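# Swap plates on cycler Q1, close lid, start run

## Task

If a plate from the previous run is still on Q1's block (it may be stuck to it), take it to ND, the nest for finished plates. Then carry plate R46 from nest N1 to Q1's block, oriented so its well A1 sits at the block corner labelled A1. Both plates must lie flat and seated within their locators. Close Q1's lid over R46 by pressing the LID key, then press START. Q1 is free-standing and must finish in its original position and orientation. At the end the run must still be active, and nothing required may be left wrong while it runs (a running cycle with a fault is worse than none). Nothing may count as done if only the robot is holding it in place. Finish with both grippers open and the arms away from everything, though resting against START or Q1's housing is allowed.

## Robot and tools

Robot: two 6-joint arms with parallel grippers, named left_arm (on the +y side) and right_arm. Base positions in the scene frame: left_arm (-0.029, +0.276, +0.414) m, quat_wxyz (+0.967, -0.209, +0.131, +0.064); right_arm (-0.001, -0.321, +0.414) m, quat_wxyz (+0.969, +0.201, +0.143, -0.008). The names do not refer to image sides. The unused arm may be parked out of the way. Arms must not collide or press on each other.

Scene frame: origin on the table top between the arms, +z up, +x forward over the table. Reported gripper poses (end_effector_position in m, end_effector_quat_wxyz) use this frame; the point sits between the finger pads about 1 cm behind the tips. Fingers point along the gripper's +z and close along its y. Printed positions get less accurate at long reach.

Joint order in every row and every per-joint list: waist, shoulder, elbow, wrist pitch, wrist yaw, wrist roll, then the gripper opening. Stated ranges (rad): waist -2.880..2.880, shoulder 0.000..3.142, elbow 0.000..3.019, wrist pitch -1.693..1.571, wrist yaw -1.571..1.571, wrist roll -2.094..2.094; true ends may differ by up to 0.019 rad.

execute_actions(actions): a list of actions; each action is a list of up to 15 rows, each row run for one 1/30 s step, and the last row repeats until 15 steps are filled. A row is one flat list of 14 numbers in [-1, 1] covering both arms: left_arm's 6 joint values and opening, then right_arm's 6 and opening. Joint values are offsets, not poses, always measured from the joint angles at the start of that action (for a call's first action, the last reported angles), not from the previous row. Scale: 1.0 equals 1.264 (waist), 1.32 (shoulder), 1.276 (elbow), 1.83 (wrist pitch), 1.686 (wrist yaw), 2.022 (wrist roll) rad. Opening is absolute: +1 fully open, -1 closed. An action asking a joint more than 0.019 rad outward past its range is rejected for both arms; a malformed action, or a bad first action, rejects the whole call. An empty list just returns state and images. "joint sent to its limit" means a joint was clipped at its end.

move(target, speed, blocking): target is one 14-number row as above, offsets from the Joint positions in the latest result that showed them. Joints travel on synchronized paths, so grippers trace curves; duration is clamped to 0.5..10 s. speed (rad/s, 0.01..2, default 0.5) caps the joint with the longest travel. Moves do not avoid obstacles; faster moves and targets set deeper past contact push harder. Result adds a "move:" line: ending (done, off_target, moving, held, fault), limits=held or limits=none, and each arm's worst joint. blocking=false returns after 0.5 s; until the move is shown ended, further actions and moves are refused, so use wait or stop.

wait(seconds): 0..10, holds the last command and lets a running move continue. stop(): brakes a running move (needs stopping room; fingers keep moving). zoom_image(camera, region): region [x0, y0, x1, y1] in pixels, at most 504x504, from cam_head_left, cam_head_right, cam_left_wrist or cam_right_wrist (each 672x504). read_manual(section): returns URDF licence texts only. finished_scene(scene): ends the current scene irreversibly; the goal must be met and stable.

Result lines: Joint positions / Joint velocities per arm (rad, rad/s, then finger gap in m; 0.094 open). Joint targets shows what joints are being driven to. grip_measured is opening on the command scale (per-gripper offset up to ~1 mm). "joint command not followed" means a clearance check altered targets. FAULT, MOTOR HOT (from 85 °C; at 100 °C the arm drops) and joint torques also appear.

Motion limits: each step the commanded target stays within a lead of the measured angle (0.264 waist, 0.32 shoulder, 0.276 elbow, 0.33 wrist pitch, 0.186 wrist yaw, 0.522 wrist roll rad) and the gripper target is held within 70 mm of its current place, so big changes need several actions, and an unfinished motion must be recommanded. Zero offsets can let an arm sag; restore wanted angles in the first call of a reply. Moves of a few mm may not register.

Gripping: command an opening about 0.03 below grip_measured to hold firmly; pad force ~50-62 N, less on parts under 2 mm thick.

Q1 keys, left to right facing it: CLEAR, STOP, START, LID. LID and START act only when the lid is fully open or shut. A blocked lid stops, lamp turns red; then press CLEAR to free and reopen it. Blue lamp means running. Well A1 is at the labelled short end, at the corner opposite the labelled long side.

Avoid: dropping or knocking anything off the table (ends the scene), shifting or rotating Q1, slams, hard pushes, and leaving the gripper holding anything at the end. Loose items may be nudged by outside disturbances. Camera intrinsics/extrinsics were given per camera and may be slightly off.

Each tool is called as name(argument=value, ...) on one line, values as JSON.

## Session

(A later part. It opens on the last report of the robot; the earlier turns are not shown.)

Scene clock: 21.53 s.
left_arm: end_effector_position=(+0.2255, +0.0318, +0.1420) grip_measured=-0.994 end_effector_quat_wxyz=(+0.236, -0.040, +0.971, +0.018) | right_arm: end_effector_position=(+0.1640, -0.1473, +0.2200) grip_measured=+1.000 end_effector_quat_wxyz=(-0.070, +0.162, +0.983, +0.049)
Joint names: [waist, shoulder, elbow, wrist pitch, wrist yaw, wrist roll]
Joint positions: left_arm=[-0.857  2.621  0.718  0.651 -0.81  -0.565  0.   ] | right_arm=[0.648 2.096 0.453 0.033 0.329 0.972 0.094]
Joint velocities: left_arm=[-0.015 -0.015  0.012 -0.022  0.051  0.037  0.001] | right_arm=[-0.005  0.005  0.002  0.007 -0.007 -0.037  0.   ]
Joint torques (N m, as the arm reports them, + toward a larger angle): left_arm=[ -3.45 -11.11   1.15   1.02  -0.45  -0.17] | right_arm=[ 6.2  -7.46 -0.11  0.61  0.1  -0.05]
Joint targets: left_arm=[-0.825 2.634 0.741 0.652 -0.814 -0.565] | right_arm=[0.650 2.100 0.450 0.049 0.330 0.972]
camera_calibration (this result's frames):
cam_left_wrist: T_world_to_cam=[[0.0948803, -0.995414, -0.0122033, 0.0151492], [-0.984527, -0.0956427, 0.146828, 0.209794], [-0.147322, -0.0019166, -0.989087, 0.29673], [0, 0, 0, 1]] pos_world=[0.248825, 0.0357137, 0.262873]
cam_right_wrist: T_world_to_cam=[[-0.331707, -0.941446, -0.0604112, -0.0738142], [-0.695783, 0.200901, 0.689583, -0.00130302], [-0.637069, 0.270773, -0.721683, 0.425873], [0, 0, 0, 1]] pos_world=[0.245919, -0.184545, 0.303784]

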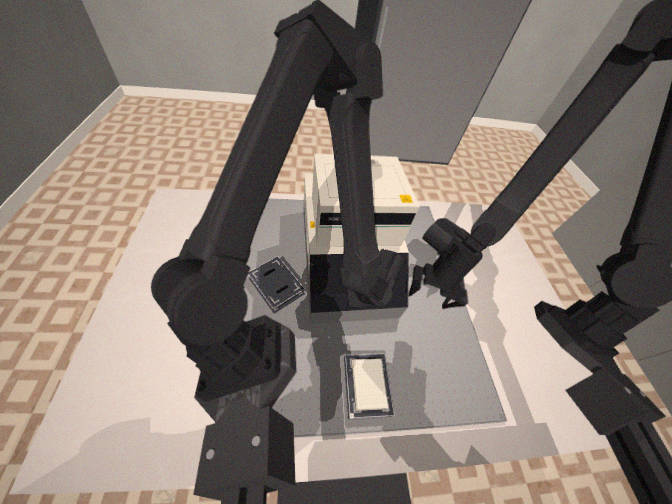

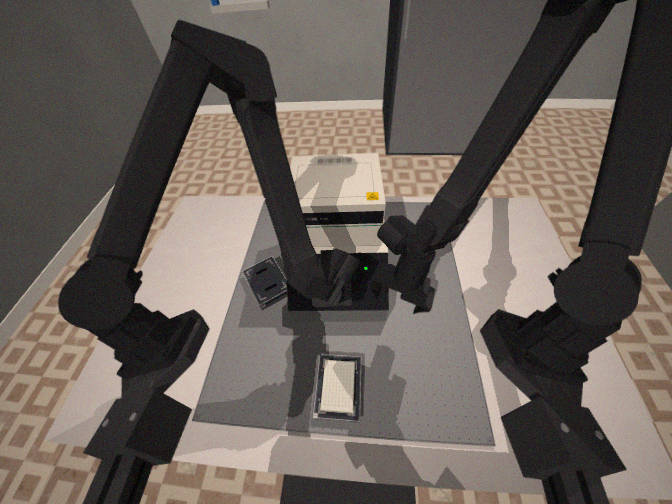

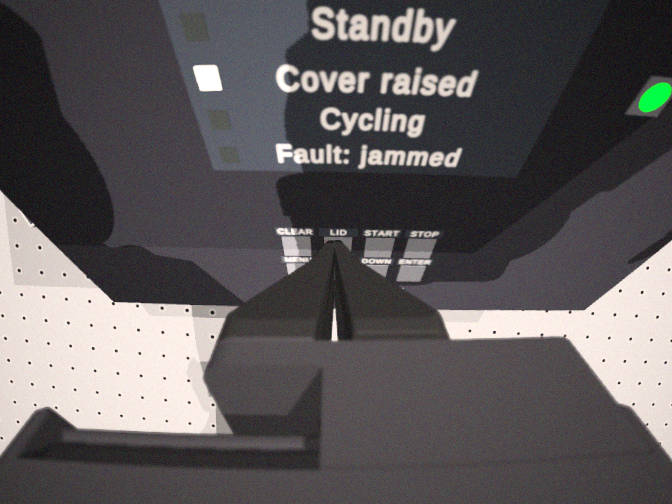

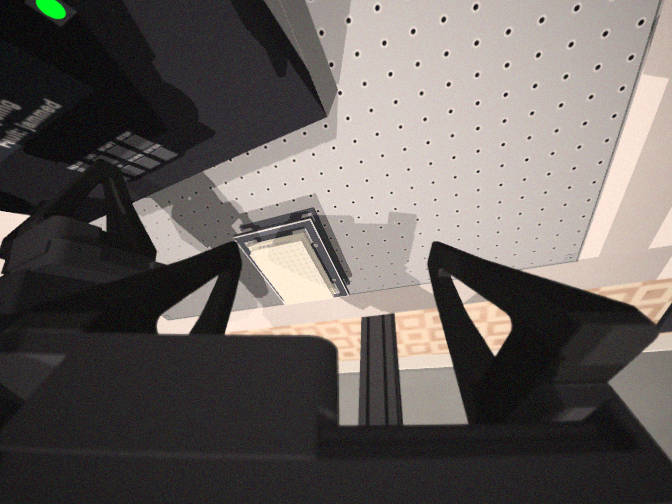

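execute_actions(actions=[[[0.015,0.005,0.010,0,0,0,-1,0.0016,0.003,-0.002,0.009,0.001,0,1],[0.004,-0.002,0.001,0,0,0,-1,0.0016,0.003,-0.002,0.009,0.001,0,1],[-0.008,-0.010,-0.007,0,0,0,-1,0.0016,0.003,-0.002,0.009,0.001,0,1],[-0.015,-0.018,-0.014,0,0,0,-1,0.0016,0.003,-0.002,0.009,0.001,0,1],[-0.021,-0.028,-0.022,0,0,0,-1,0.0016,0.003,-0.002,0.009,0.001,0,1],[-0.027,-0.040,-0.031,0,0,0,-1,0.0016,0.003,-0.002,0.009,0.001,0,1],[-0.032,-0.054,-0.041,0,0,0,-1,0.0016,0.003,-0.002,0.009,0.001,0,1],[-0.036,-0.068,-0.051,0,0,0,-1,0.0016,0.003,-0.002,0.009,0.001,0,1],[-0.039,-0.082,-0.061,0,0,0,-1,0.0016,0.003,-0.002,0.009,0.001,0,1],[-0.042,-0.094,-0.069,0,0,0,-1,0.0016,0.003,-0.002,0.009,0.001,0,1],[-0.044,-0.103,-0.075,0,0,0,-1,0.0016,0.003,-0.002,0.009,0.001,0,1],[-0.045,-0.110,-0.080,0,0,0,-1,0.0016,0.003,-0.002,0.009,0.001,0,1]]])

wait(seconds=6)

Scene clock: 22.57 s.
left_arm: end_effector_position=(+0.2274, +0.0385, +0.1880) grip_measured=-0.994 end_effector_quat_wxyz=(+0.254, -0.030, +0.967, -0.001) | right_arm: end_effector_position=(+0.1640, -0.1473, +0.2200) grip_measured=+1.000 end_effector_quat_wxyz=(-0.070, +0.162, +0.983, +0.049)
Joint names: [waist, shoulder, elbow, wrist pitch, wrist yaw, wrist roll]
Joint positions: left_arm=[-0.907  2.492  0.619  0.651 -0.81  -0.565  0.   ] | right_arm=[0.648 2.096 0.453 0.033 0.329 0.972 0.094]
Joint velocities: left_arm=[-0.015 -0.22  -0.007  0.002  0.007  0.022  0.001] | right_arm=[-0.024 -0.015  0.007  0.002  0.066  0.007  0.   ]
Joint torques (N m, as the arm reports them, + toward a larger angle): left_arm=[ -5.94 -12.16  -0.36   1.02  -0.28  -0.17] | right_arm=[ 6.16 -7.46 -0.11  0.61  0.1  -0.05]
Joint targets: left_arm=[-0.914 2.476 0.616 0.651 -0.810 -0.565] | right_arm=[0.650 2.100 0.450 0.049 0.330 0.972]
camera_calibration (this result's frames):
cam_left_wrist: T_world_to_cam=[[0.0646752, -0.997691, 0.0207373, 0.0229925], [-0.99194, -0.0620057, 0.110499, 0.212811], [-0.108958, -0.0277167, -0.99366, 0.335661], [0, 0, 0, 1]] pos_world=[0.246182, 0.0454383, 0.309541]
cam_right_wrist: T_world_to_cam=[[-0.331707, -0.941446, -0.0604112, -0.0738142], [-0.695783, 0.200901, 0.689583, -0.00130302], [-0.637069, 0.270773, -0.721683, 0.425873], [0, 0, 0, 1]] pos_world=[0.245919, -0.184545, 0.303784]

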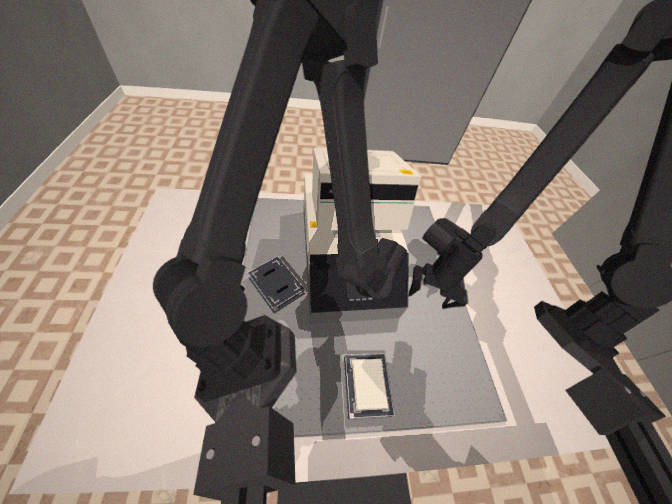

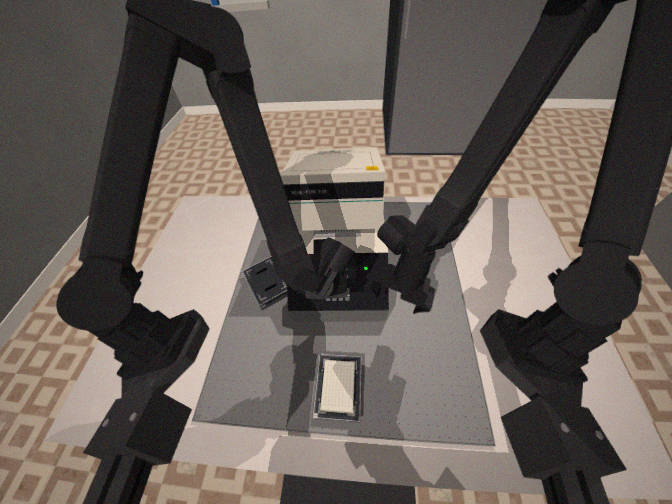

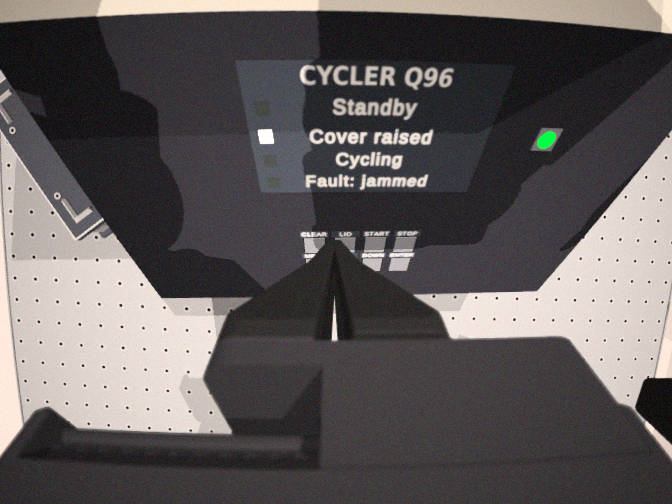

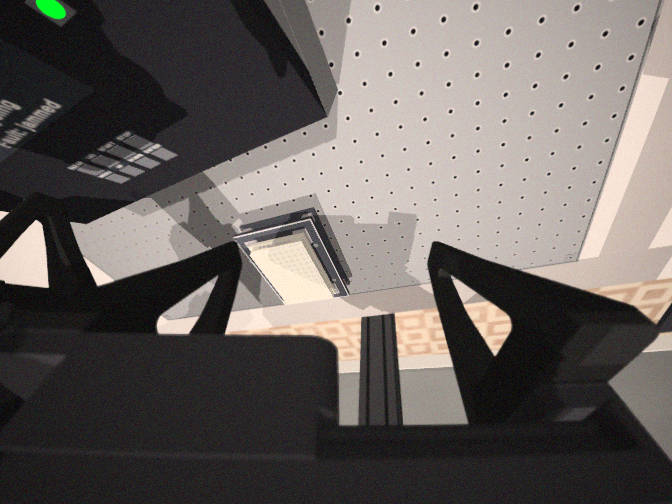

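Scene clock: 28.57 s.
left_arm: end_effector_position=(+0.2303, +0.0375, +0.1906) grip_measured=-0.994 end_effector_quat_wxyz=(+0.257, -0.032, +0.966, -0.003) | right_arm: end_effector_position=(+0.1640, -0.1473, +0.2200) grip_measured=+1.000 end_effector_quat_wxyz=(-0.070, +0.162, +0.983, +0.049)
Joint names: [waist, shoulder, elbow, wrist pitch, wrist yaw, wrist roll]
Joint positions: left_arm=[-0.907  2.484  0.619  0.651 -0.81  -0.565  0.   ] | right_arm=[0.648 2.096 0.453 0.033 0.329 0.972 0.094]
Joint velocities: left_arm=[-0.015 -0.005 -0.012  0.012  0.007  0.007 -0.   ] | right_arm=[-0.024  0.015 -0.007  0.007 -0.007 -0.007  0.   ]
Joint torques (N m, as the arm reports them, + toward a larger angle): left_arm=[ -6.05 -12.35  -0.22   1.04  -0.27  -0.17] | right_arm=[ 6.17 -7.44 -0.11  0.61  0.1  -0.05]
Joint targets: left_arm=[-0.914 2.476 0.616 0.651 -0.810 -0.565] | right_arm=[0.650 2.100 0.450 0.049 0.330 0.972]
wait: 6.00 s; at rest by 0.23 s
camera_calibration (this result's frames):
cam_left_wrist: T_world_to_cam=[[0.0683983, -0.997307, 0.0264677, 0.0197624], [-0.992251, -0.0652451, 0.105745, 0.216367], [-0.103733, -0.0334954, -0.994041, 0.337603], [0, 0, 0, 1]] pos_world=[0.24836, 0.0451343, 0.312188]
cam_right_wrist: T_world_to_cam=[[-0.331707, -0.941446, -0.0604112, -0.0738142], [-0.695783, 0.200901, 0.689583, -0.00130302], [-0.637069, 0.270773, -0.721683, 0.425873], [0, 0, 0, 1]] pos_world=[0.245919, -0.184545, 0.303784]

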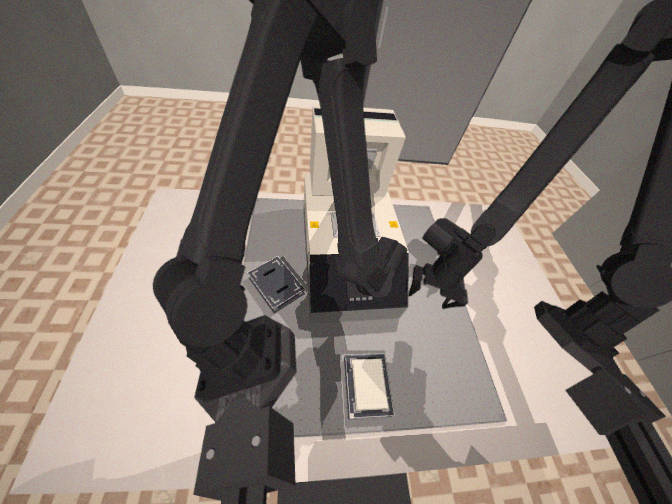

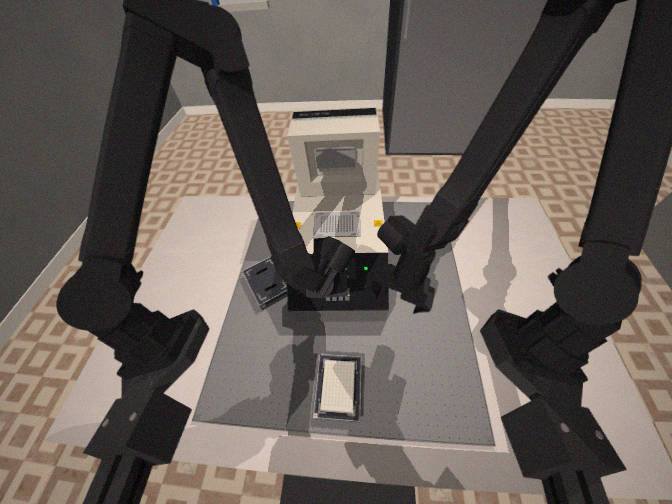

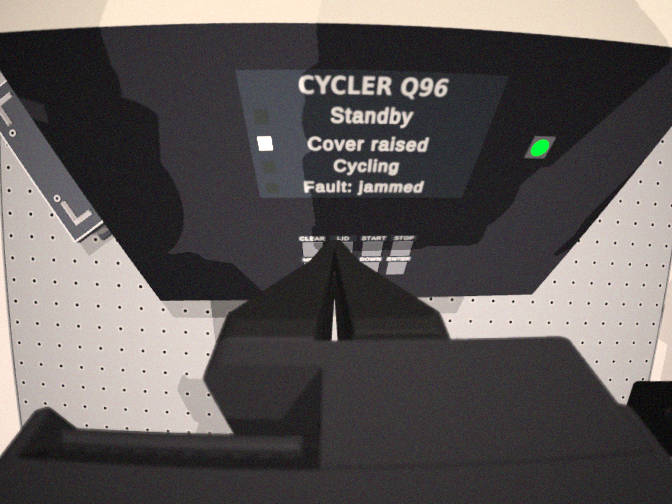

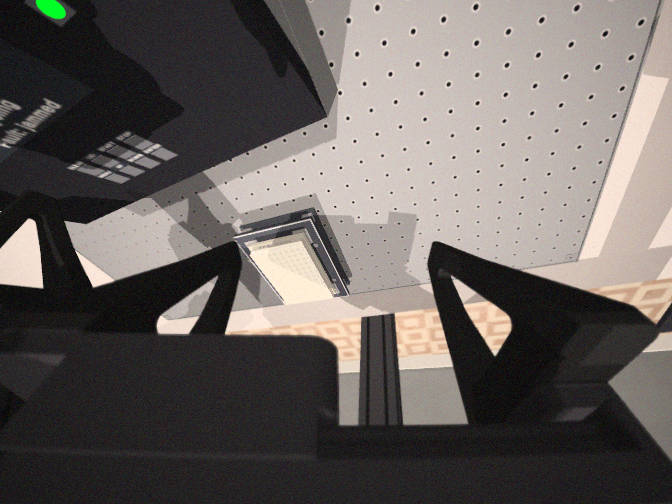

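zoom_image(camera="cam_head_right", region=[295, 190, 385, 250])

zoom_image(camera="cam_head_right", region=[280, 100, 400, 210])

zoom_image(camera="cam_head_left", region=[305, 190, 405, 250])

zoom_image(camera="cam_right_wrist", region=[225, 200, 365, 310])

Region (295, 190, 385, 250) of cam_head_right's 672x504 image, scaled by 5.600, with more detail than that image has.

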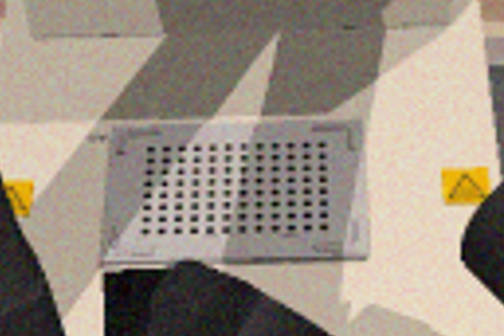

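Region (280, 100, 400, 210) of cam_head_right's 672x504 image, scaled by 4.200, with more detail than that image has; it fills the top 462 rows of this view, and the rest is white.

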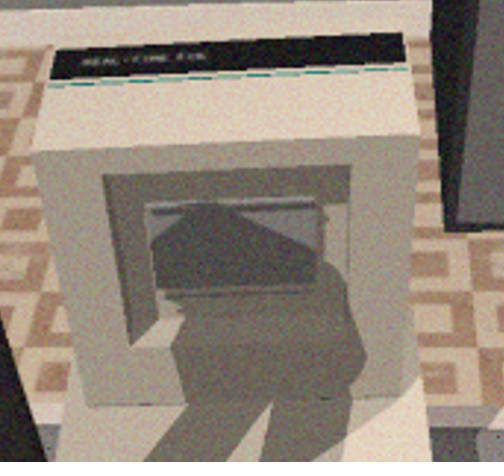

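Region (305, 190, 405, 250) of cam_head_left's 672x504 image, scaled by 5.040, with more detail than that image has; it fills the top 302 rows of this view, and the rest is white.

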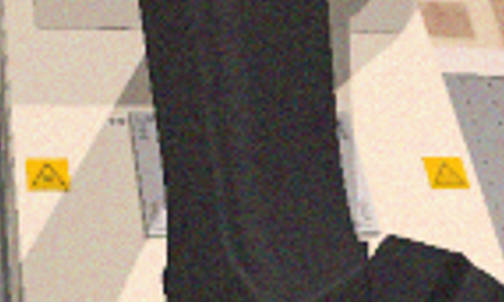

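Region (225, 200, 365, 310) of cam_right_wrist's 672x504 image, scaled by 3.600, with more detail than that image has; it fills the top 396 rows of this view, and the rest is white.

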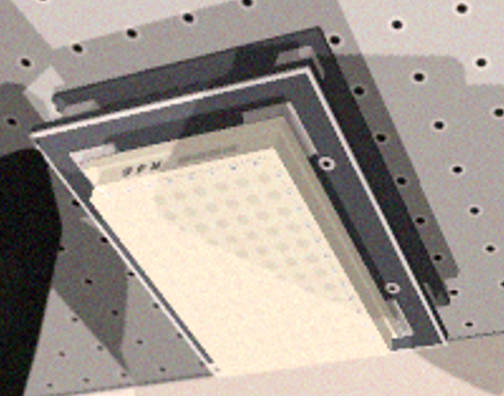

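move(target=[0.4486,-0.4273,-0.1638,-0.312,0.1246,-0.131,-1, 0.5696,0.5591,0.3448,-0.0169,0.0208,0.2349,1], speed=1.3)

Scene clock: 32.87 s.
left_arm: end_effector_position=(+0.2144, +0.2415, +0.2152) grip_measured=-0.994 end_effector_quat_wxyz=(+0.026, -0.318, +0.946, +0.058) | right_arm: end_effector_position=(-0.0073, -0.0123, +0.1034) grip_measured=+1.000 end_effector_quat_wxyz=(+0.002, +0.004, +1.000, -0.005)
Joint names: [waist, shoulder, elbow, wrist pitch, wrist yaw, wrist roll]
Joint positions: left_arm=[-0.336  1.931  0.412  0.094 -0.602 -0.818  0.   ] | right_arm=[1.379 2.84  0.888 0.015 0.361 1.438 0.094]
Joint velocities: left_arm=[-0.015 -0.015  0.022 -0.002  0.051 -0.037 -0.   ] | right_arm=[-0.015 -0.005  0.012  0.002 -0.022 -0.037  0.   ]
Joint torques (N m, as the arm reports them, + toward a larger angle): left_arm=[-4.64 -9.62 -0.44 -0.17 -0.08 -0.28] | right_arm=[  4.25 -12.62   0.9   -0.37   0.29   0.05]
Joint targets: left_arm=[-0.340 1.920 0.410 0.080 -0.600 -0.830] | right_arm=[1.368 2.834 0.892 0.002 0.364 1.447]
move: done; limits=held; held on 3 of 57 steps (right_arm); left_arm: farthest joint: the wrist pitch, 0.014 radians from its target (0.571 radians at the start); right_arm: farthest joint: the wrist pitch, 0.013 radians from its target (0.031 radians at the start)
joint command not followed: on one or more control steps a check withheld the commanded joint targets of the right arm, and it was not sent them on those steps.
cause: the commanded joint targets would bring a part of the robot too close to another arm (this arm's wrist (the part past the wrist pitch) and the other arm's wrist (the part past the wrist pitch)); next, command targets that bring no part of the robot closer to that arm.
camera_calibration (this result's frames):
cam_left_wrist: T_world_to_cam=[[0.610885, -0.786289, -0.0925657, 0.0820208], [-0.649868, -0.564775, 0.508626, 0.171844], [-0.452206, -0.250557, -0.855997, 0.464673], [0, 0, 0, 1]] pos_world=[0.271699, 0.277972, 0.317947]
cam_right_wrist: T_world_to_cam=[[-0.0149152, -0.999626, 0.0229178, -0.0175927], [-0.822808, 0.0252935, 0.567756, -0.0576478], [-0.568124, -0.0103887, -0.822877, 0.203529], [0, 0, 0, 1]] pos_world=[0.0679344, -0.0140136, 0.200613]

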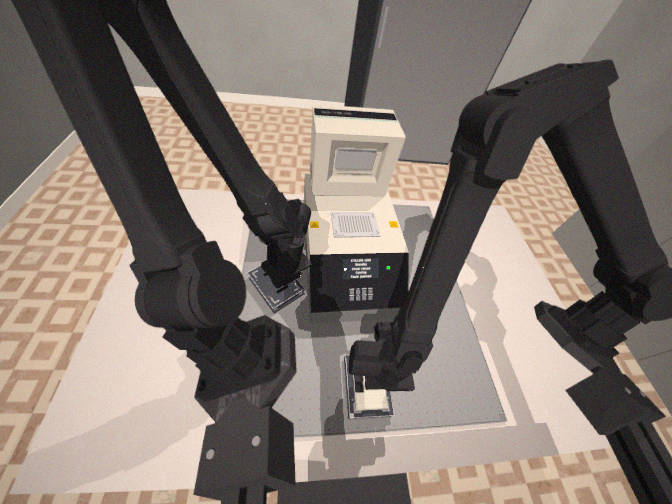

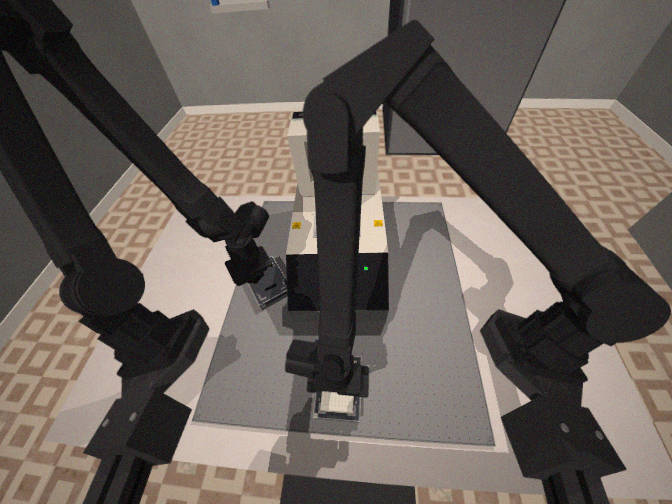

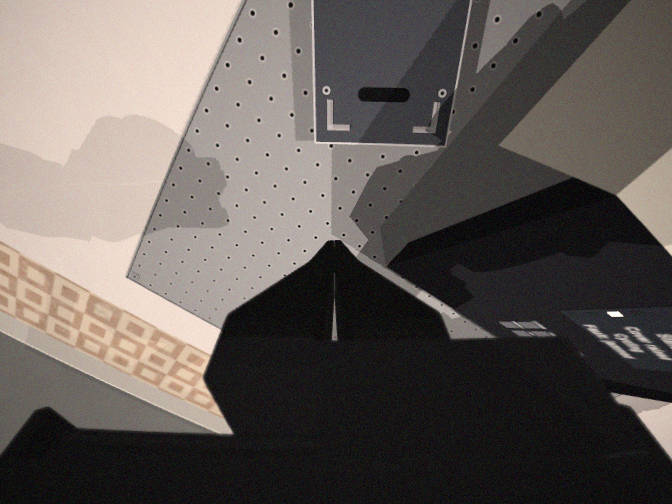

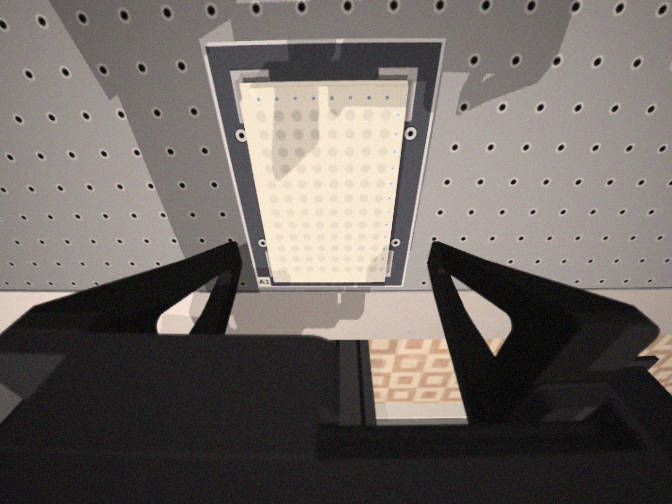

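zoom_image(camera="cam_right_wrist", region=[195, 30, 455, 300])

zoom_image(camera="cam_head_left", region=[315, 200, 395, 250])

Region (195, 30, 455, 300) of cam_right_wrist's 672x504 image, scaled by 1.867, with more detail than that image has; it fills the left 485 columns of this view, and the rest is white.

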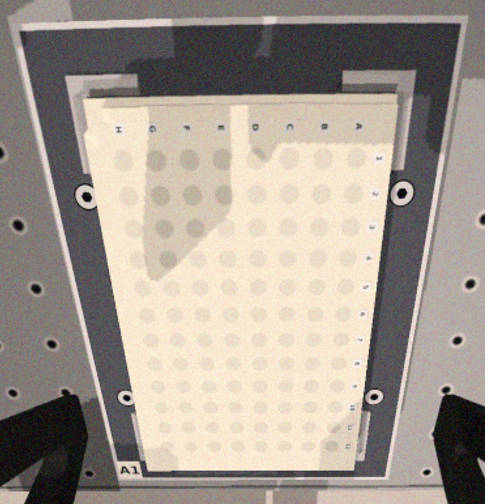

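Region (315, 200, 395, 250) of cam_head_left's 672x504 image, scaled by 6.300, with more detail than that image has; it fills the top 315 rows of this view, and the rest is white.

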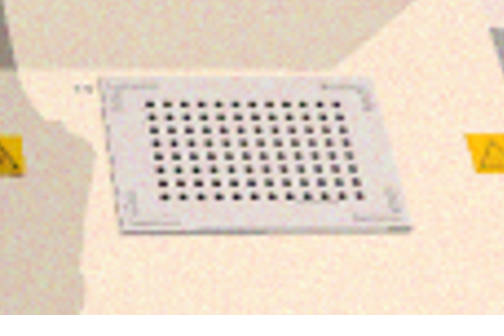

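move(target=[0,-0.008,0,0,0,0,-1, -0.087,0.0924,0.0611,0.0585,0.0184,-0.0514,1], speed=0.3)

Scene clock: 35.70 s.
left_arm: end_effector_position=(+0.2144, +0.2415, +0.2152) grip_measured=-0.994 end_effector_quat_wxyz=(+0.026, -0.318, +0.946, +0.058) | right_arm: end_effector_position=(-0.0015, -0.0109, +0.0553) grip_measured=+1.000 end_effector_quat_wxyz=(-0.001, +0.009, +1.000, -0.004)
Joint names: [waist, shoulder, elbow, wrist pitch, wrist yaw, wrist roll]
Joint positions: left_arm=[-0.336  1.931  0.412  0.094 -0.602 -0.818  0.   ] | right_arm=[1.276 2.963 0.961 0.105 0.39  1.343 0.094]
Joint velocities: left_arm=[-0.005 -0.015 -0.007 -0.007 -0.095  0.051  0.001] | right_arm=[-0.024  0.005 -0.012  0.007 -0.007 -0.022  0.   ]
Joint torques (N m, as the arm reports them, + toward a larger angle): left_arm=[-4.33 -9.54 -0.27  0.36 -0.2  -0.18] | right_arm=[  5.04 -12.31   0.08   0.65   0.28  -0.1 ]
Joint targets: left_arm=[-0.336 1.921 0.412 0.094 -0.602 -0.818] | right_arm=[1.269 2.961 0.966 0.123 0.392 1.334]
move: done; limits=none; left_arm: farthest joint: the shoulder, 0.011 radians from its target (0.011 radians at the start); right_arm: farthest joint: the wrist pitch, 0.017 radians from its target (0.107 radians at the start)
camera_calibration (this result's frames):
cam_left_wrist: T_world_to_cam=[[0.610885, -0.786289, -0.0925657, 0.0820208], [-0.649868, -0.564775, 0.508626, 0.171844], [-0.452206, -0.250557, -0.855997, 0.464673], [0, 0, 0, 1]] pos_world=[0.271699, 0.277972, 0.317947]
cam_right_wrist: T_world_to_cam=[[-0.0249129, -0.999479, 0.0205219, -0.0148523], [-0.819167, 0.0321765, 0.572652, -0.0258328], [-0.573014, -0.00254444, -0.819542, 0.167171], [0, 0, 0, 1]] pos_world=[0.07426, -0.013588, 0.152102]

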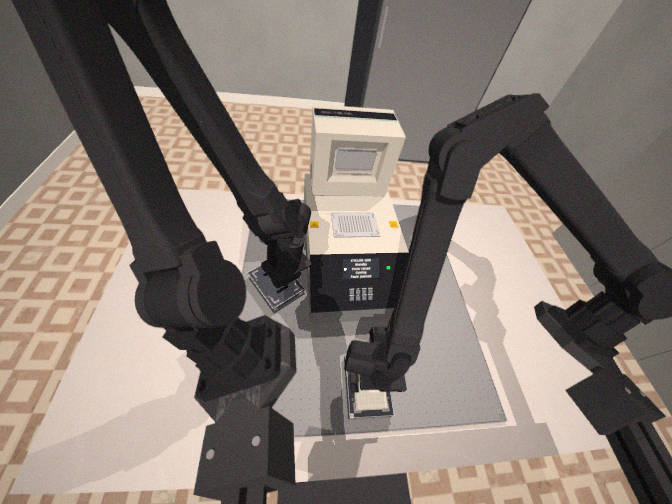

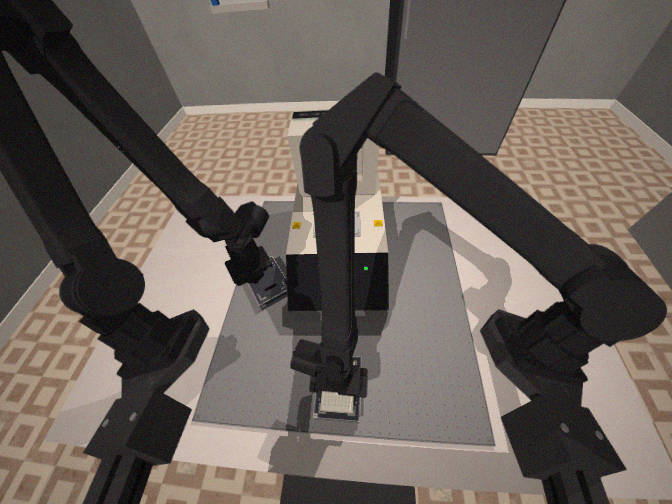

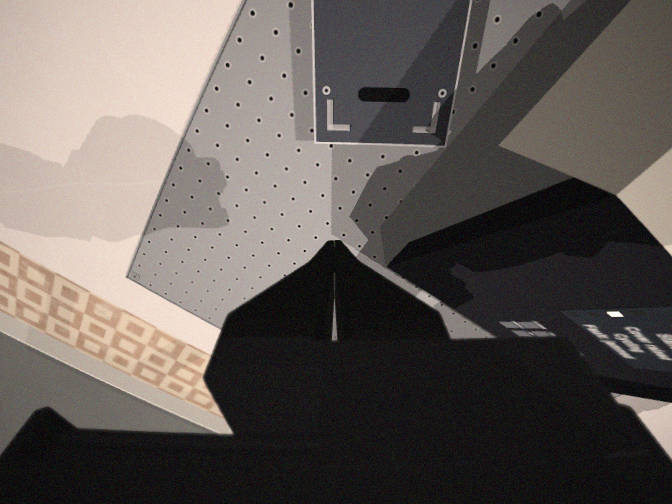

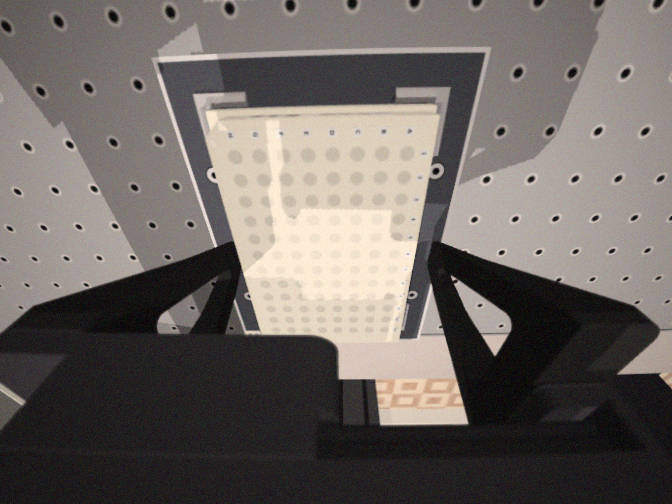

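zoom_image(camera="cam_right_wrist", region=[190, 85, 460, 345])

Region (190, 85, 460, 345) of cam_right_wrist's 672x504 image, scaled by 1.867, with more detail than that image has; it fills the top 485 rows of this view, and the rest is white.

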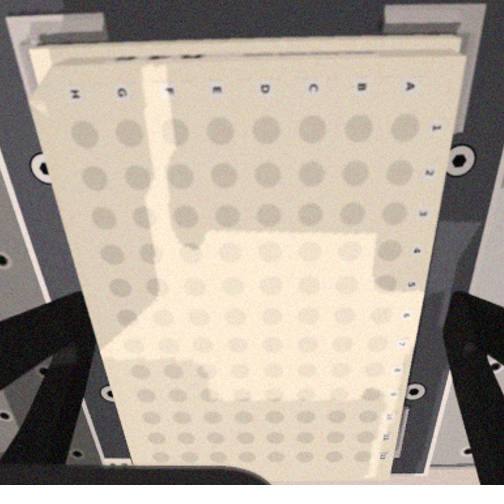

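execute_actions(actions=[[[0,-0.008,0,0,0,0,-1,0,0,0.0045,0.010,0,0,1],[0,-0.008,0,0,0,0,-1,0,0,0.0052,0.0107,0,0,1],[0,-0.008,0,0,0,0,-1,0,0,0.006,0.0114,0,0,1],[0,-0.008,0,0,0,0,-1,0,0,0.0068,0.012,0,0,1],[0,-0.008,0,0,0,0,-1,0,0,0.0074,0.0126,0,0,1],[0,-0.008,0,0,0,0,-1,0,0,0.0078,0.0131,0,0,0.96],[0,-0.008,0,0,0,0,-1,0,0,0.0078,0.0131,0,0,0.92],[0,-0.008,0,0,0,0,-1,0,0,0.0078,0.0131,0,0,0.88],[0,-0.008,0,0,0,0,-1,0,0,0.0078,0.0131,0,0,0.84],[0,-0.008,0,0,0,0,-1,0,0,0.0078,0.0131,0,0,0.81],[0,-0.008,0,0,0,0,-1,0,0,0.0078,0.0131,0,0,0.78],[0,-0.008,0,0,0,0,-1,0,0,0.0078,0.0131,0,0,0.76],[0,-0.008,0,0,0,0,-1,0,0,0.0078,0.0131,0,0,0.74],[0,-0.008,0,0,0,0,-1,0,0,0.0078,0.0131,0,0,0.72],[0,-0.008,0,0,0,0,-1,0,0,0.0078,0.0131,0,0,0.70]]])

wait(seconds=0.2)

Scene clock: 37.57 s.
left_arm: end_effector_position=(+0.2144, +0.2415, +0.2152) grip_measured=-0.994 end_effector_quat_wxyz=(+0.026, -0.318, +0.946, +0.058) | right_arm: end_effector_position=(-0.0004, -0.0060, +0.0550) grip_measured=+0.725 end_effector_quat_wxyz=(+0.000, +0.011, +1.000, +0.002)
Joint names: [waist, shoulder, elbow, wrist pitch, wrist yaw, wrist roll]
Joint positions: left_arm=[-0.336  1.931  0.412  0.094 -0.602 -0.818  0.   ] | right_arm=[1.276 2.963 0.967 0.112 0.39  1.343 0.081]
Joint velocities: left_arm=[-0.005  0.015 -0.022  0.032  0.007 -0.022 -0.   ] | right_arm=[ 0.005 -0.005 -0.002  0.002  0.051 -0.051 -0.012]
Joint torques (N m, as the arm reports them, + toward a larger angle): left_arm=[-4.34 -9.56 -0.28  0.36 -0.2  -0.18] | right_arm=[  5.63 -12.4    0.18   0.62   0.17  -0.05]
Joint targets: left_arm=[-0.336 1.921 0.412 0.094 -0.602 -0.818] | right_arm=[1.276 2.963 0.971 0.129 0.390 1.343]
camera_calibration (this result's frames):
cam_left_wrist: T_world_to_cam=[[0.610885, -0.786289, -0.0925657, 0.0820208], [-0.649868, -0.564775, 0.508626, 0.171844], [-0.452206, -0.250557, -0.855997, 0.464673], [0, 0, 0, 1]] pos_world=[0.271699, 0.277972, 0.317947]
cam_right_wrist: T_world_to_cam=[[-0.0292174, -0.999528, 0.00950949, -0.00927311], [-0.820621, 0.0294175, 0.570716, -0.0247949], [-0.570726, 0.00887113, -0.821093, 0.167673], [0, 0, 0, 1]] pos_world=[0.0750771, -0.0100268, 0.151914]

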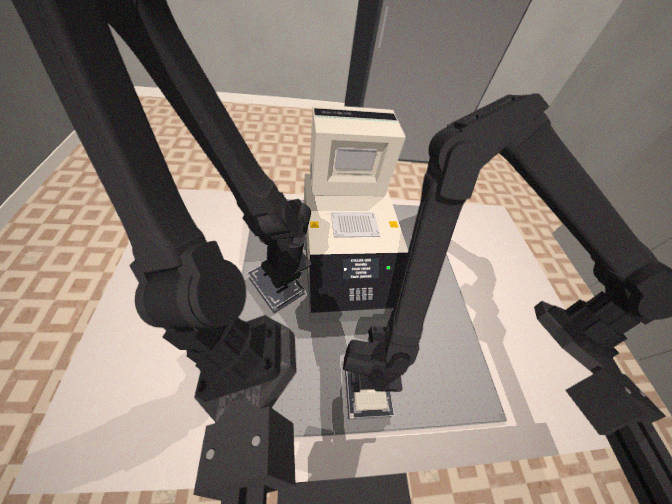

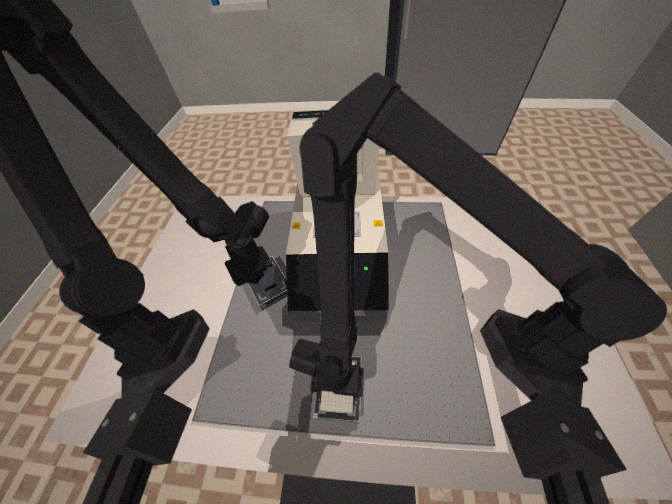

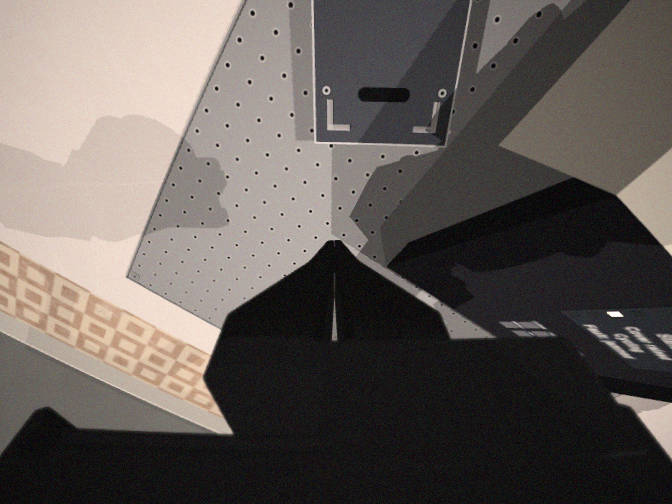

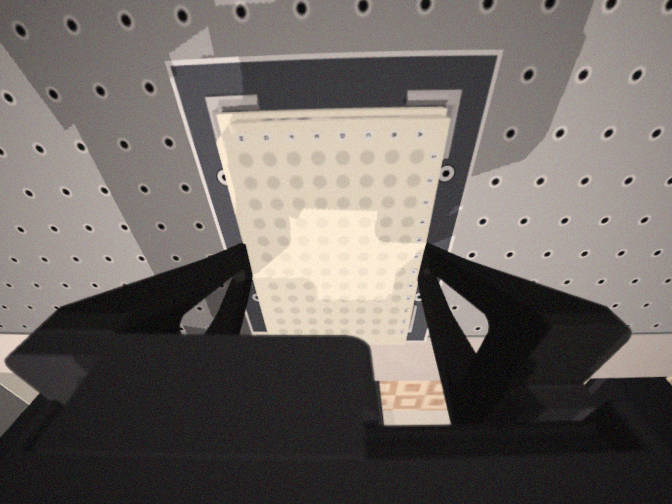

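Scene clock: 37.77 s.
left_arm: end_effector_position=(+0.2144, +0.2415, +0.2152) grip_measured=-0.994 end_effector_quat_wxyz=(+0.026, -0.318, +0.946, +0.058) | right_arm: end_effector_position=(-0.0004, -0.0060, +0.0550) grip_measured=+0.721 end_effector_quat_wxyz=(+0.000, +0.011, +1.000, +0.002)
Joint names: [waist, shoulder, elbow, wrist pitch, wrist yaw, wrist roll]
Joint positions: left_arm=[-0.336  1.931  0.412  0.094 -0.602 -0.818  0.   ] | right_arm=[1.276 2.963 0.967 0.112 0.39  1.343 0.081]
Joint velocities: left_arm=[ 0.005 -0.015 -0.027  0.002 -0.007 -0.066 -0.001] | right_arm=[-0.015 -0.024  0.007  0.002  0.037 -0.051  0.   ]
Joint torques (N m, as the arm reports them, + toward a larger angle): left_arm=[-4.31 -9.59 -0.29  0.36 -0.2  -0.18] | right_arm=[  5.56 -12.3    0.11   0.67   0.18  -0.04]
Joint targets: left_arm=[-0.336 1.921 0.412 0.094 -0.602 -0.818] | right_arm=[1.276 2.963 0.971 0.129 0.390 1.343]
wait: 0.20 s; at rest by 0.17 s
camera_calibration (this result's frames):
cam_left_wrist: T_world_to_cam=[[0.610885, -0.786289, -0.0925657, 0.0820208], [-0.649868, -0.564775, 0.508626, 0.171844], [-0.452206, -0.250557, -0.855997, 0.464673], [0, 0, 0, 1]] pos_world=[0.271699, 0.277972, 0.317947]
cam_right_wrist: T_world_to_cam=[[-0.0292174, -0.999528, 0.00950949, -0.00927311], [-0.820621, 0.0294175, 0.570716, -0.0247949], [-0.570726, 0.00887113, -0.821093, 0.167673], [0, 0, 0, 1]] pos_world=[0.0750771, -0.0100268, 0.151914]

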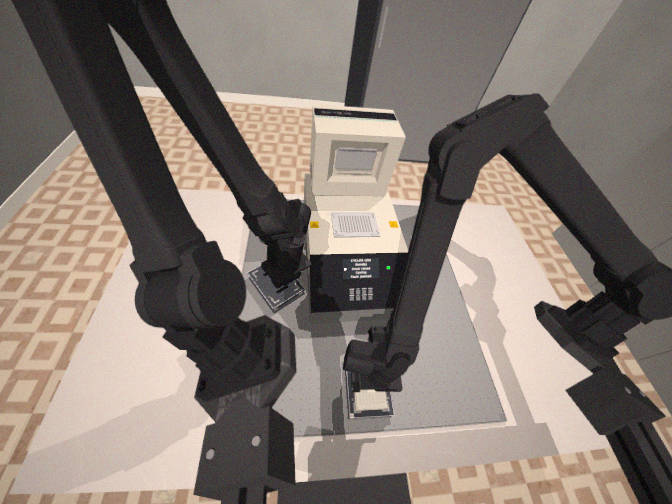

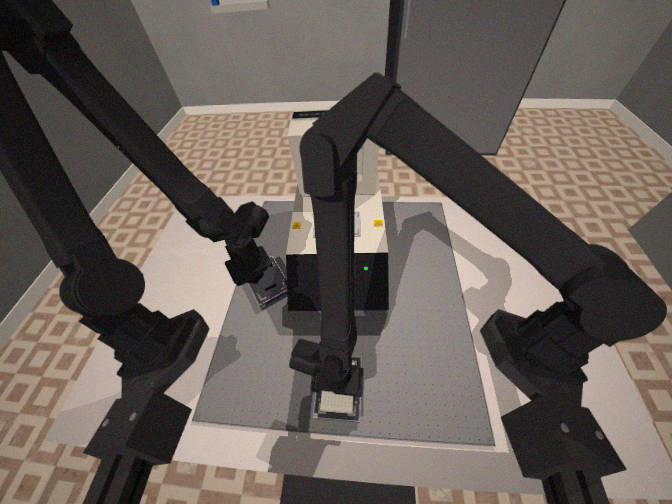

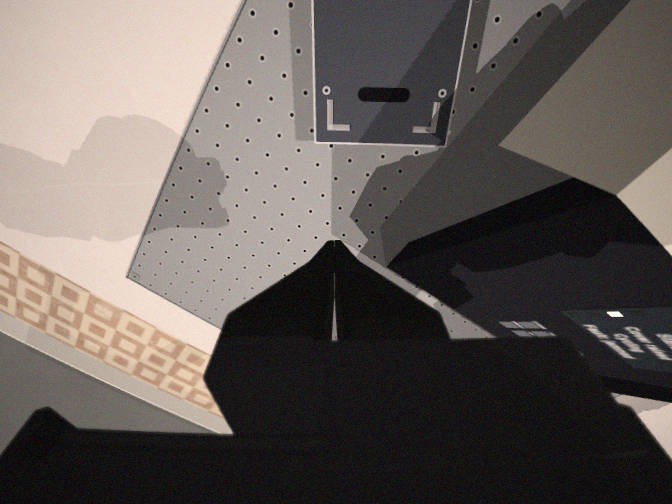

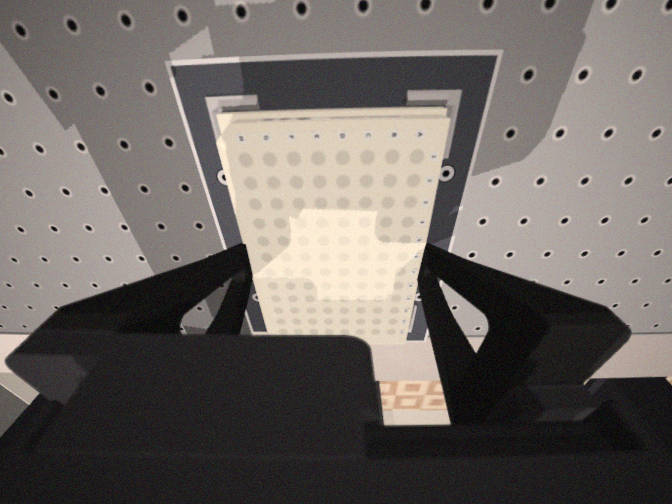

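zoom_image(camera="cam_right_wrist", region=[190, 70, 480, 200])

Region (190, 70, 480, 200) of cam_right_wrist's 672x504 image, scaled by 1.738, with more detail than that image has; it fills the top 226 rows of this view, and the rest is white.

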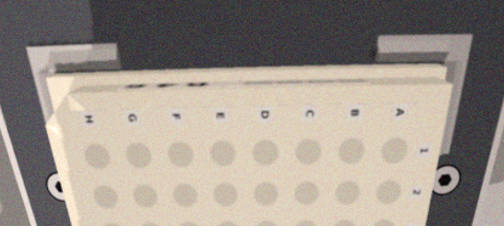

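move(target=[0.226,-0.008,0,0,0,0,-1, 0.198,-0.424,-0.282,-0.165,-0.053,-0.153,0.685], speed=0.9)

Scene clock: 43.73 s.
left_arm: end_effector_position=(+0.1882, +0.3134, +0.1876) grip_measured=-0.994 end_effector_quat_wxyz=(-0.027, -0.428, +0.897, +0.110) | right_arm: end_effector_position=(-0.0010, -0.0667, +0.2348) grip_measured=+0.721 end_effector_quat_wxyz=(-0.002, -0.257, +0.966, -0.003)
Joint names: [waist, shoulder, elbow, wrist pitch, wrist yaw, wrist roll]
Joint positions: left_arm=[-0.051  1.931  0.412  0.094 -0.602 -0.818  0.   ] | right_arm=[ 1.516  2.409  0.607 -0.176  0.303  1.043  0.081]
Joint velocities: left_arm=[-0.015  0.005 -0.012  0.002  0.007 -0.037 -0.   ] | right_arm=[-0.015  0.015 -0.012  0.002 -0.051 -0.066 -0.001]
Joint torques (N m, as the arm reports them, + toward a larger angle): left_arm=[-3.74 -9.82 -1.44  0.17 -0.24 -0.18] | right_arm=[  5.19 -10.24   2.12  -0.42   0.04  -0.15]
Joint targets: left_arm=[-0.050 1.921 0.412 0.094 -0.602 -0.818] | right_arm=[1.526 2.404 0.607 -0.190 0.301 1.033]
move: done; limits=none; left_arm: farthest joint: the shoulder, 0.011 radians from its target (0.011 radians at the start); right_arm: farthest joint: the wrist pitch, 0.014 radians from its target (0.301 radians at the start)
camera_calibration (this result's frames):
cam_left_wrist: T_world_to_cam=[[0.766821, -0.602729, -0.220687, 0.0890895], [-0.423818, -0.733673, 0.531133, 0.215666], [-0.482041, -0.313753, -0.818044, 0.465488], [0, 0, 0, 1]] pos_world=[0.247472, 0.357973, 0.285903]
cam_right_wrist: T_world_to_cam=[[0.491082, -0.870934, 0.0176966, -0.0645374], [-0.717066, -0.392621, 0.575905, -0.155368], [-0.494627, -0.295506, -0.817325, 0.294436], [0, 0, 0, 1]] pos_world=[0.0659198, -0.0302009, 0.331269]

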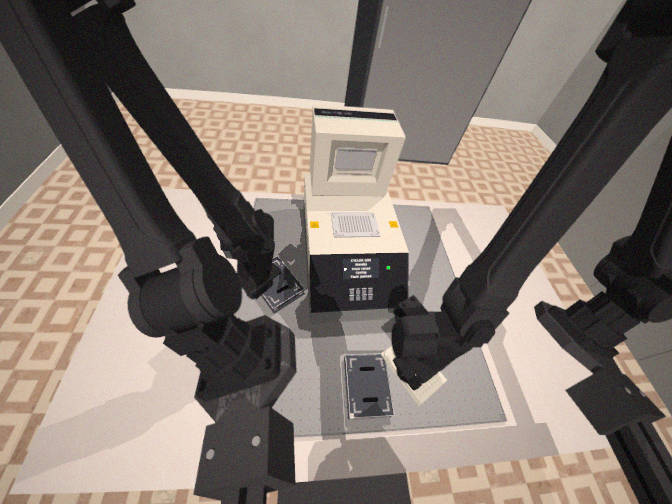

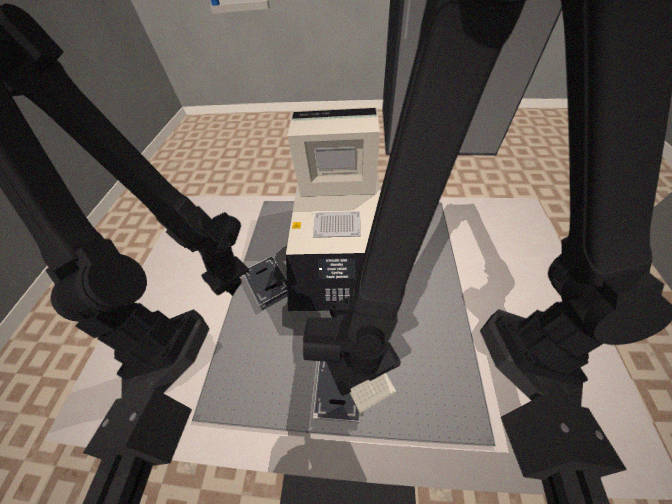

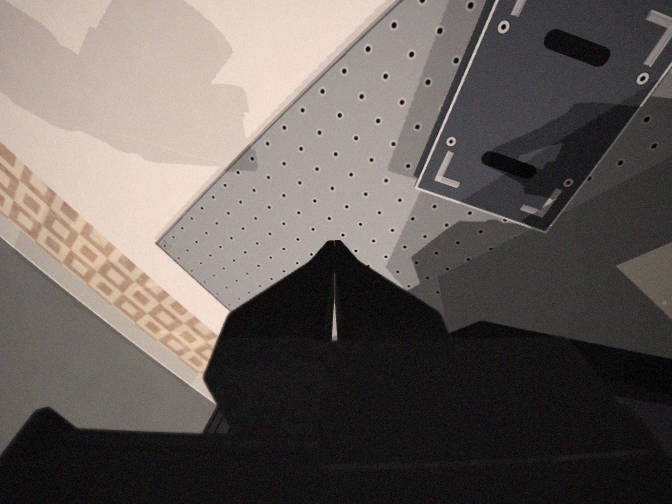

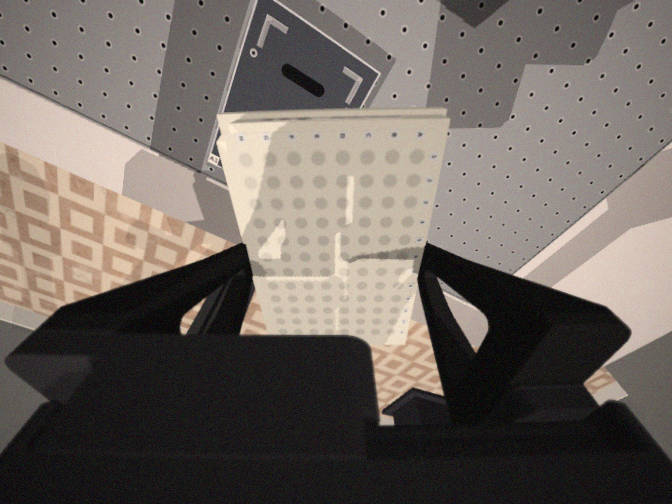

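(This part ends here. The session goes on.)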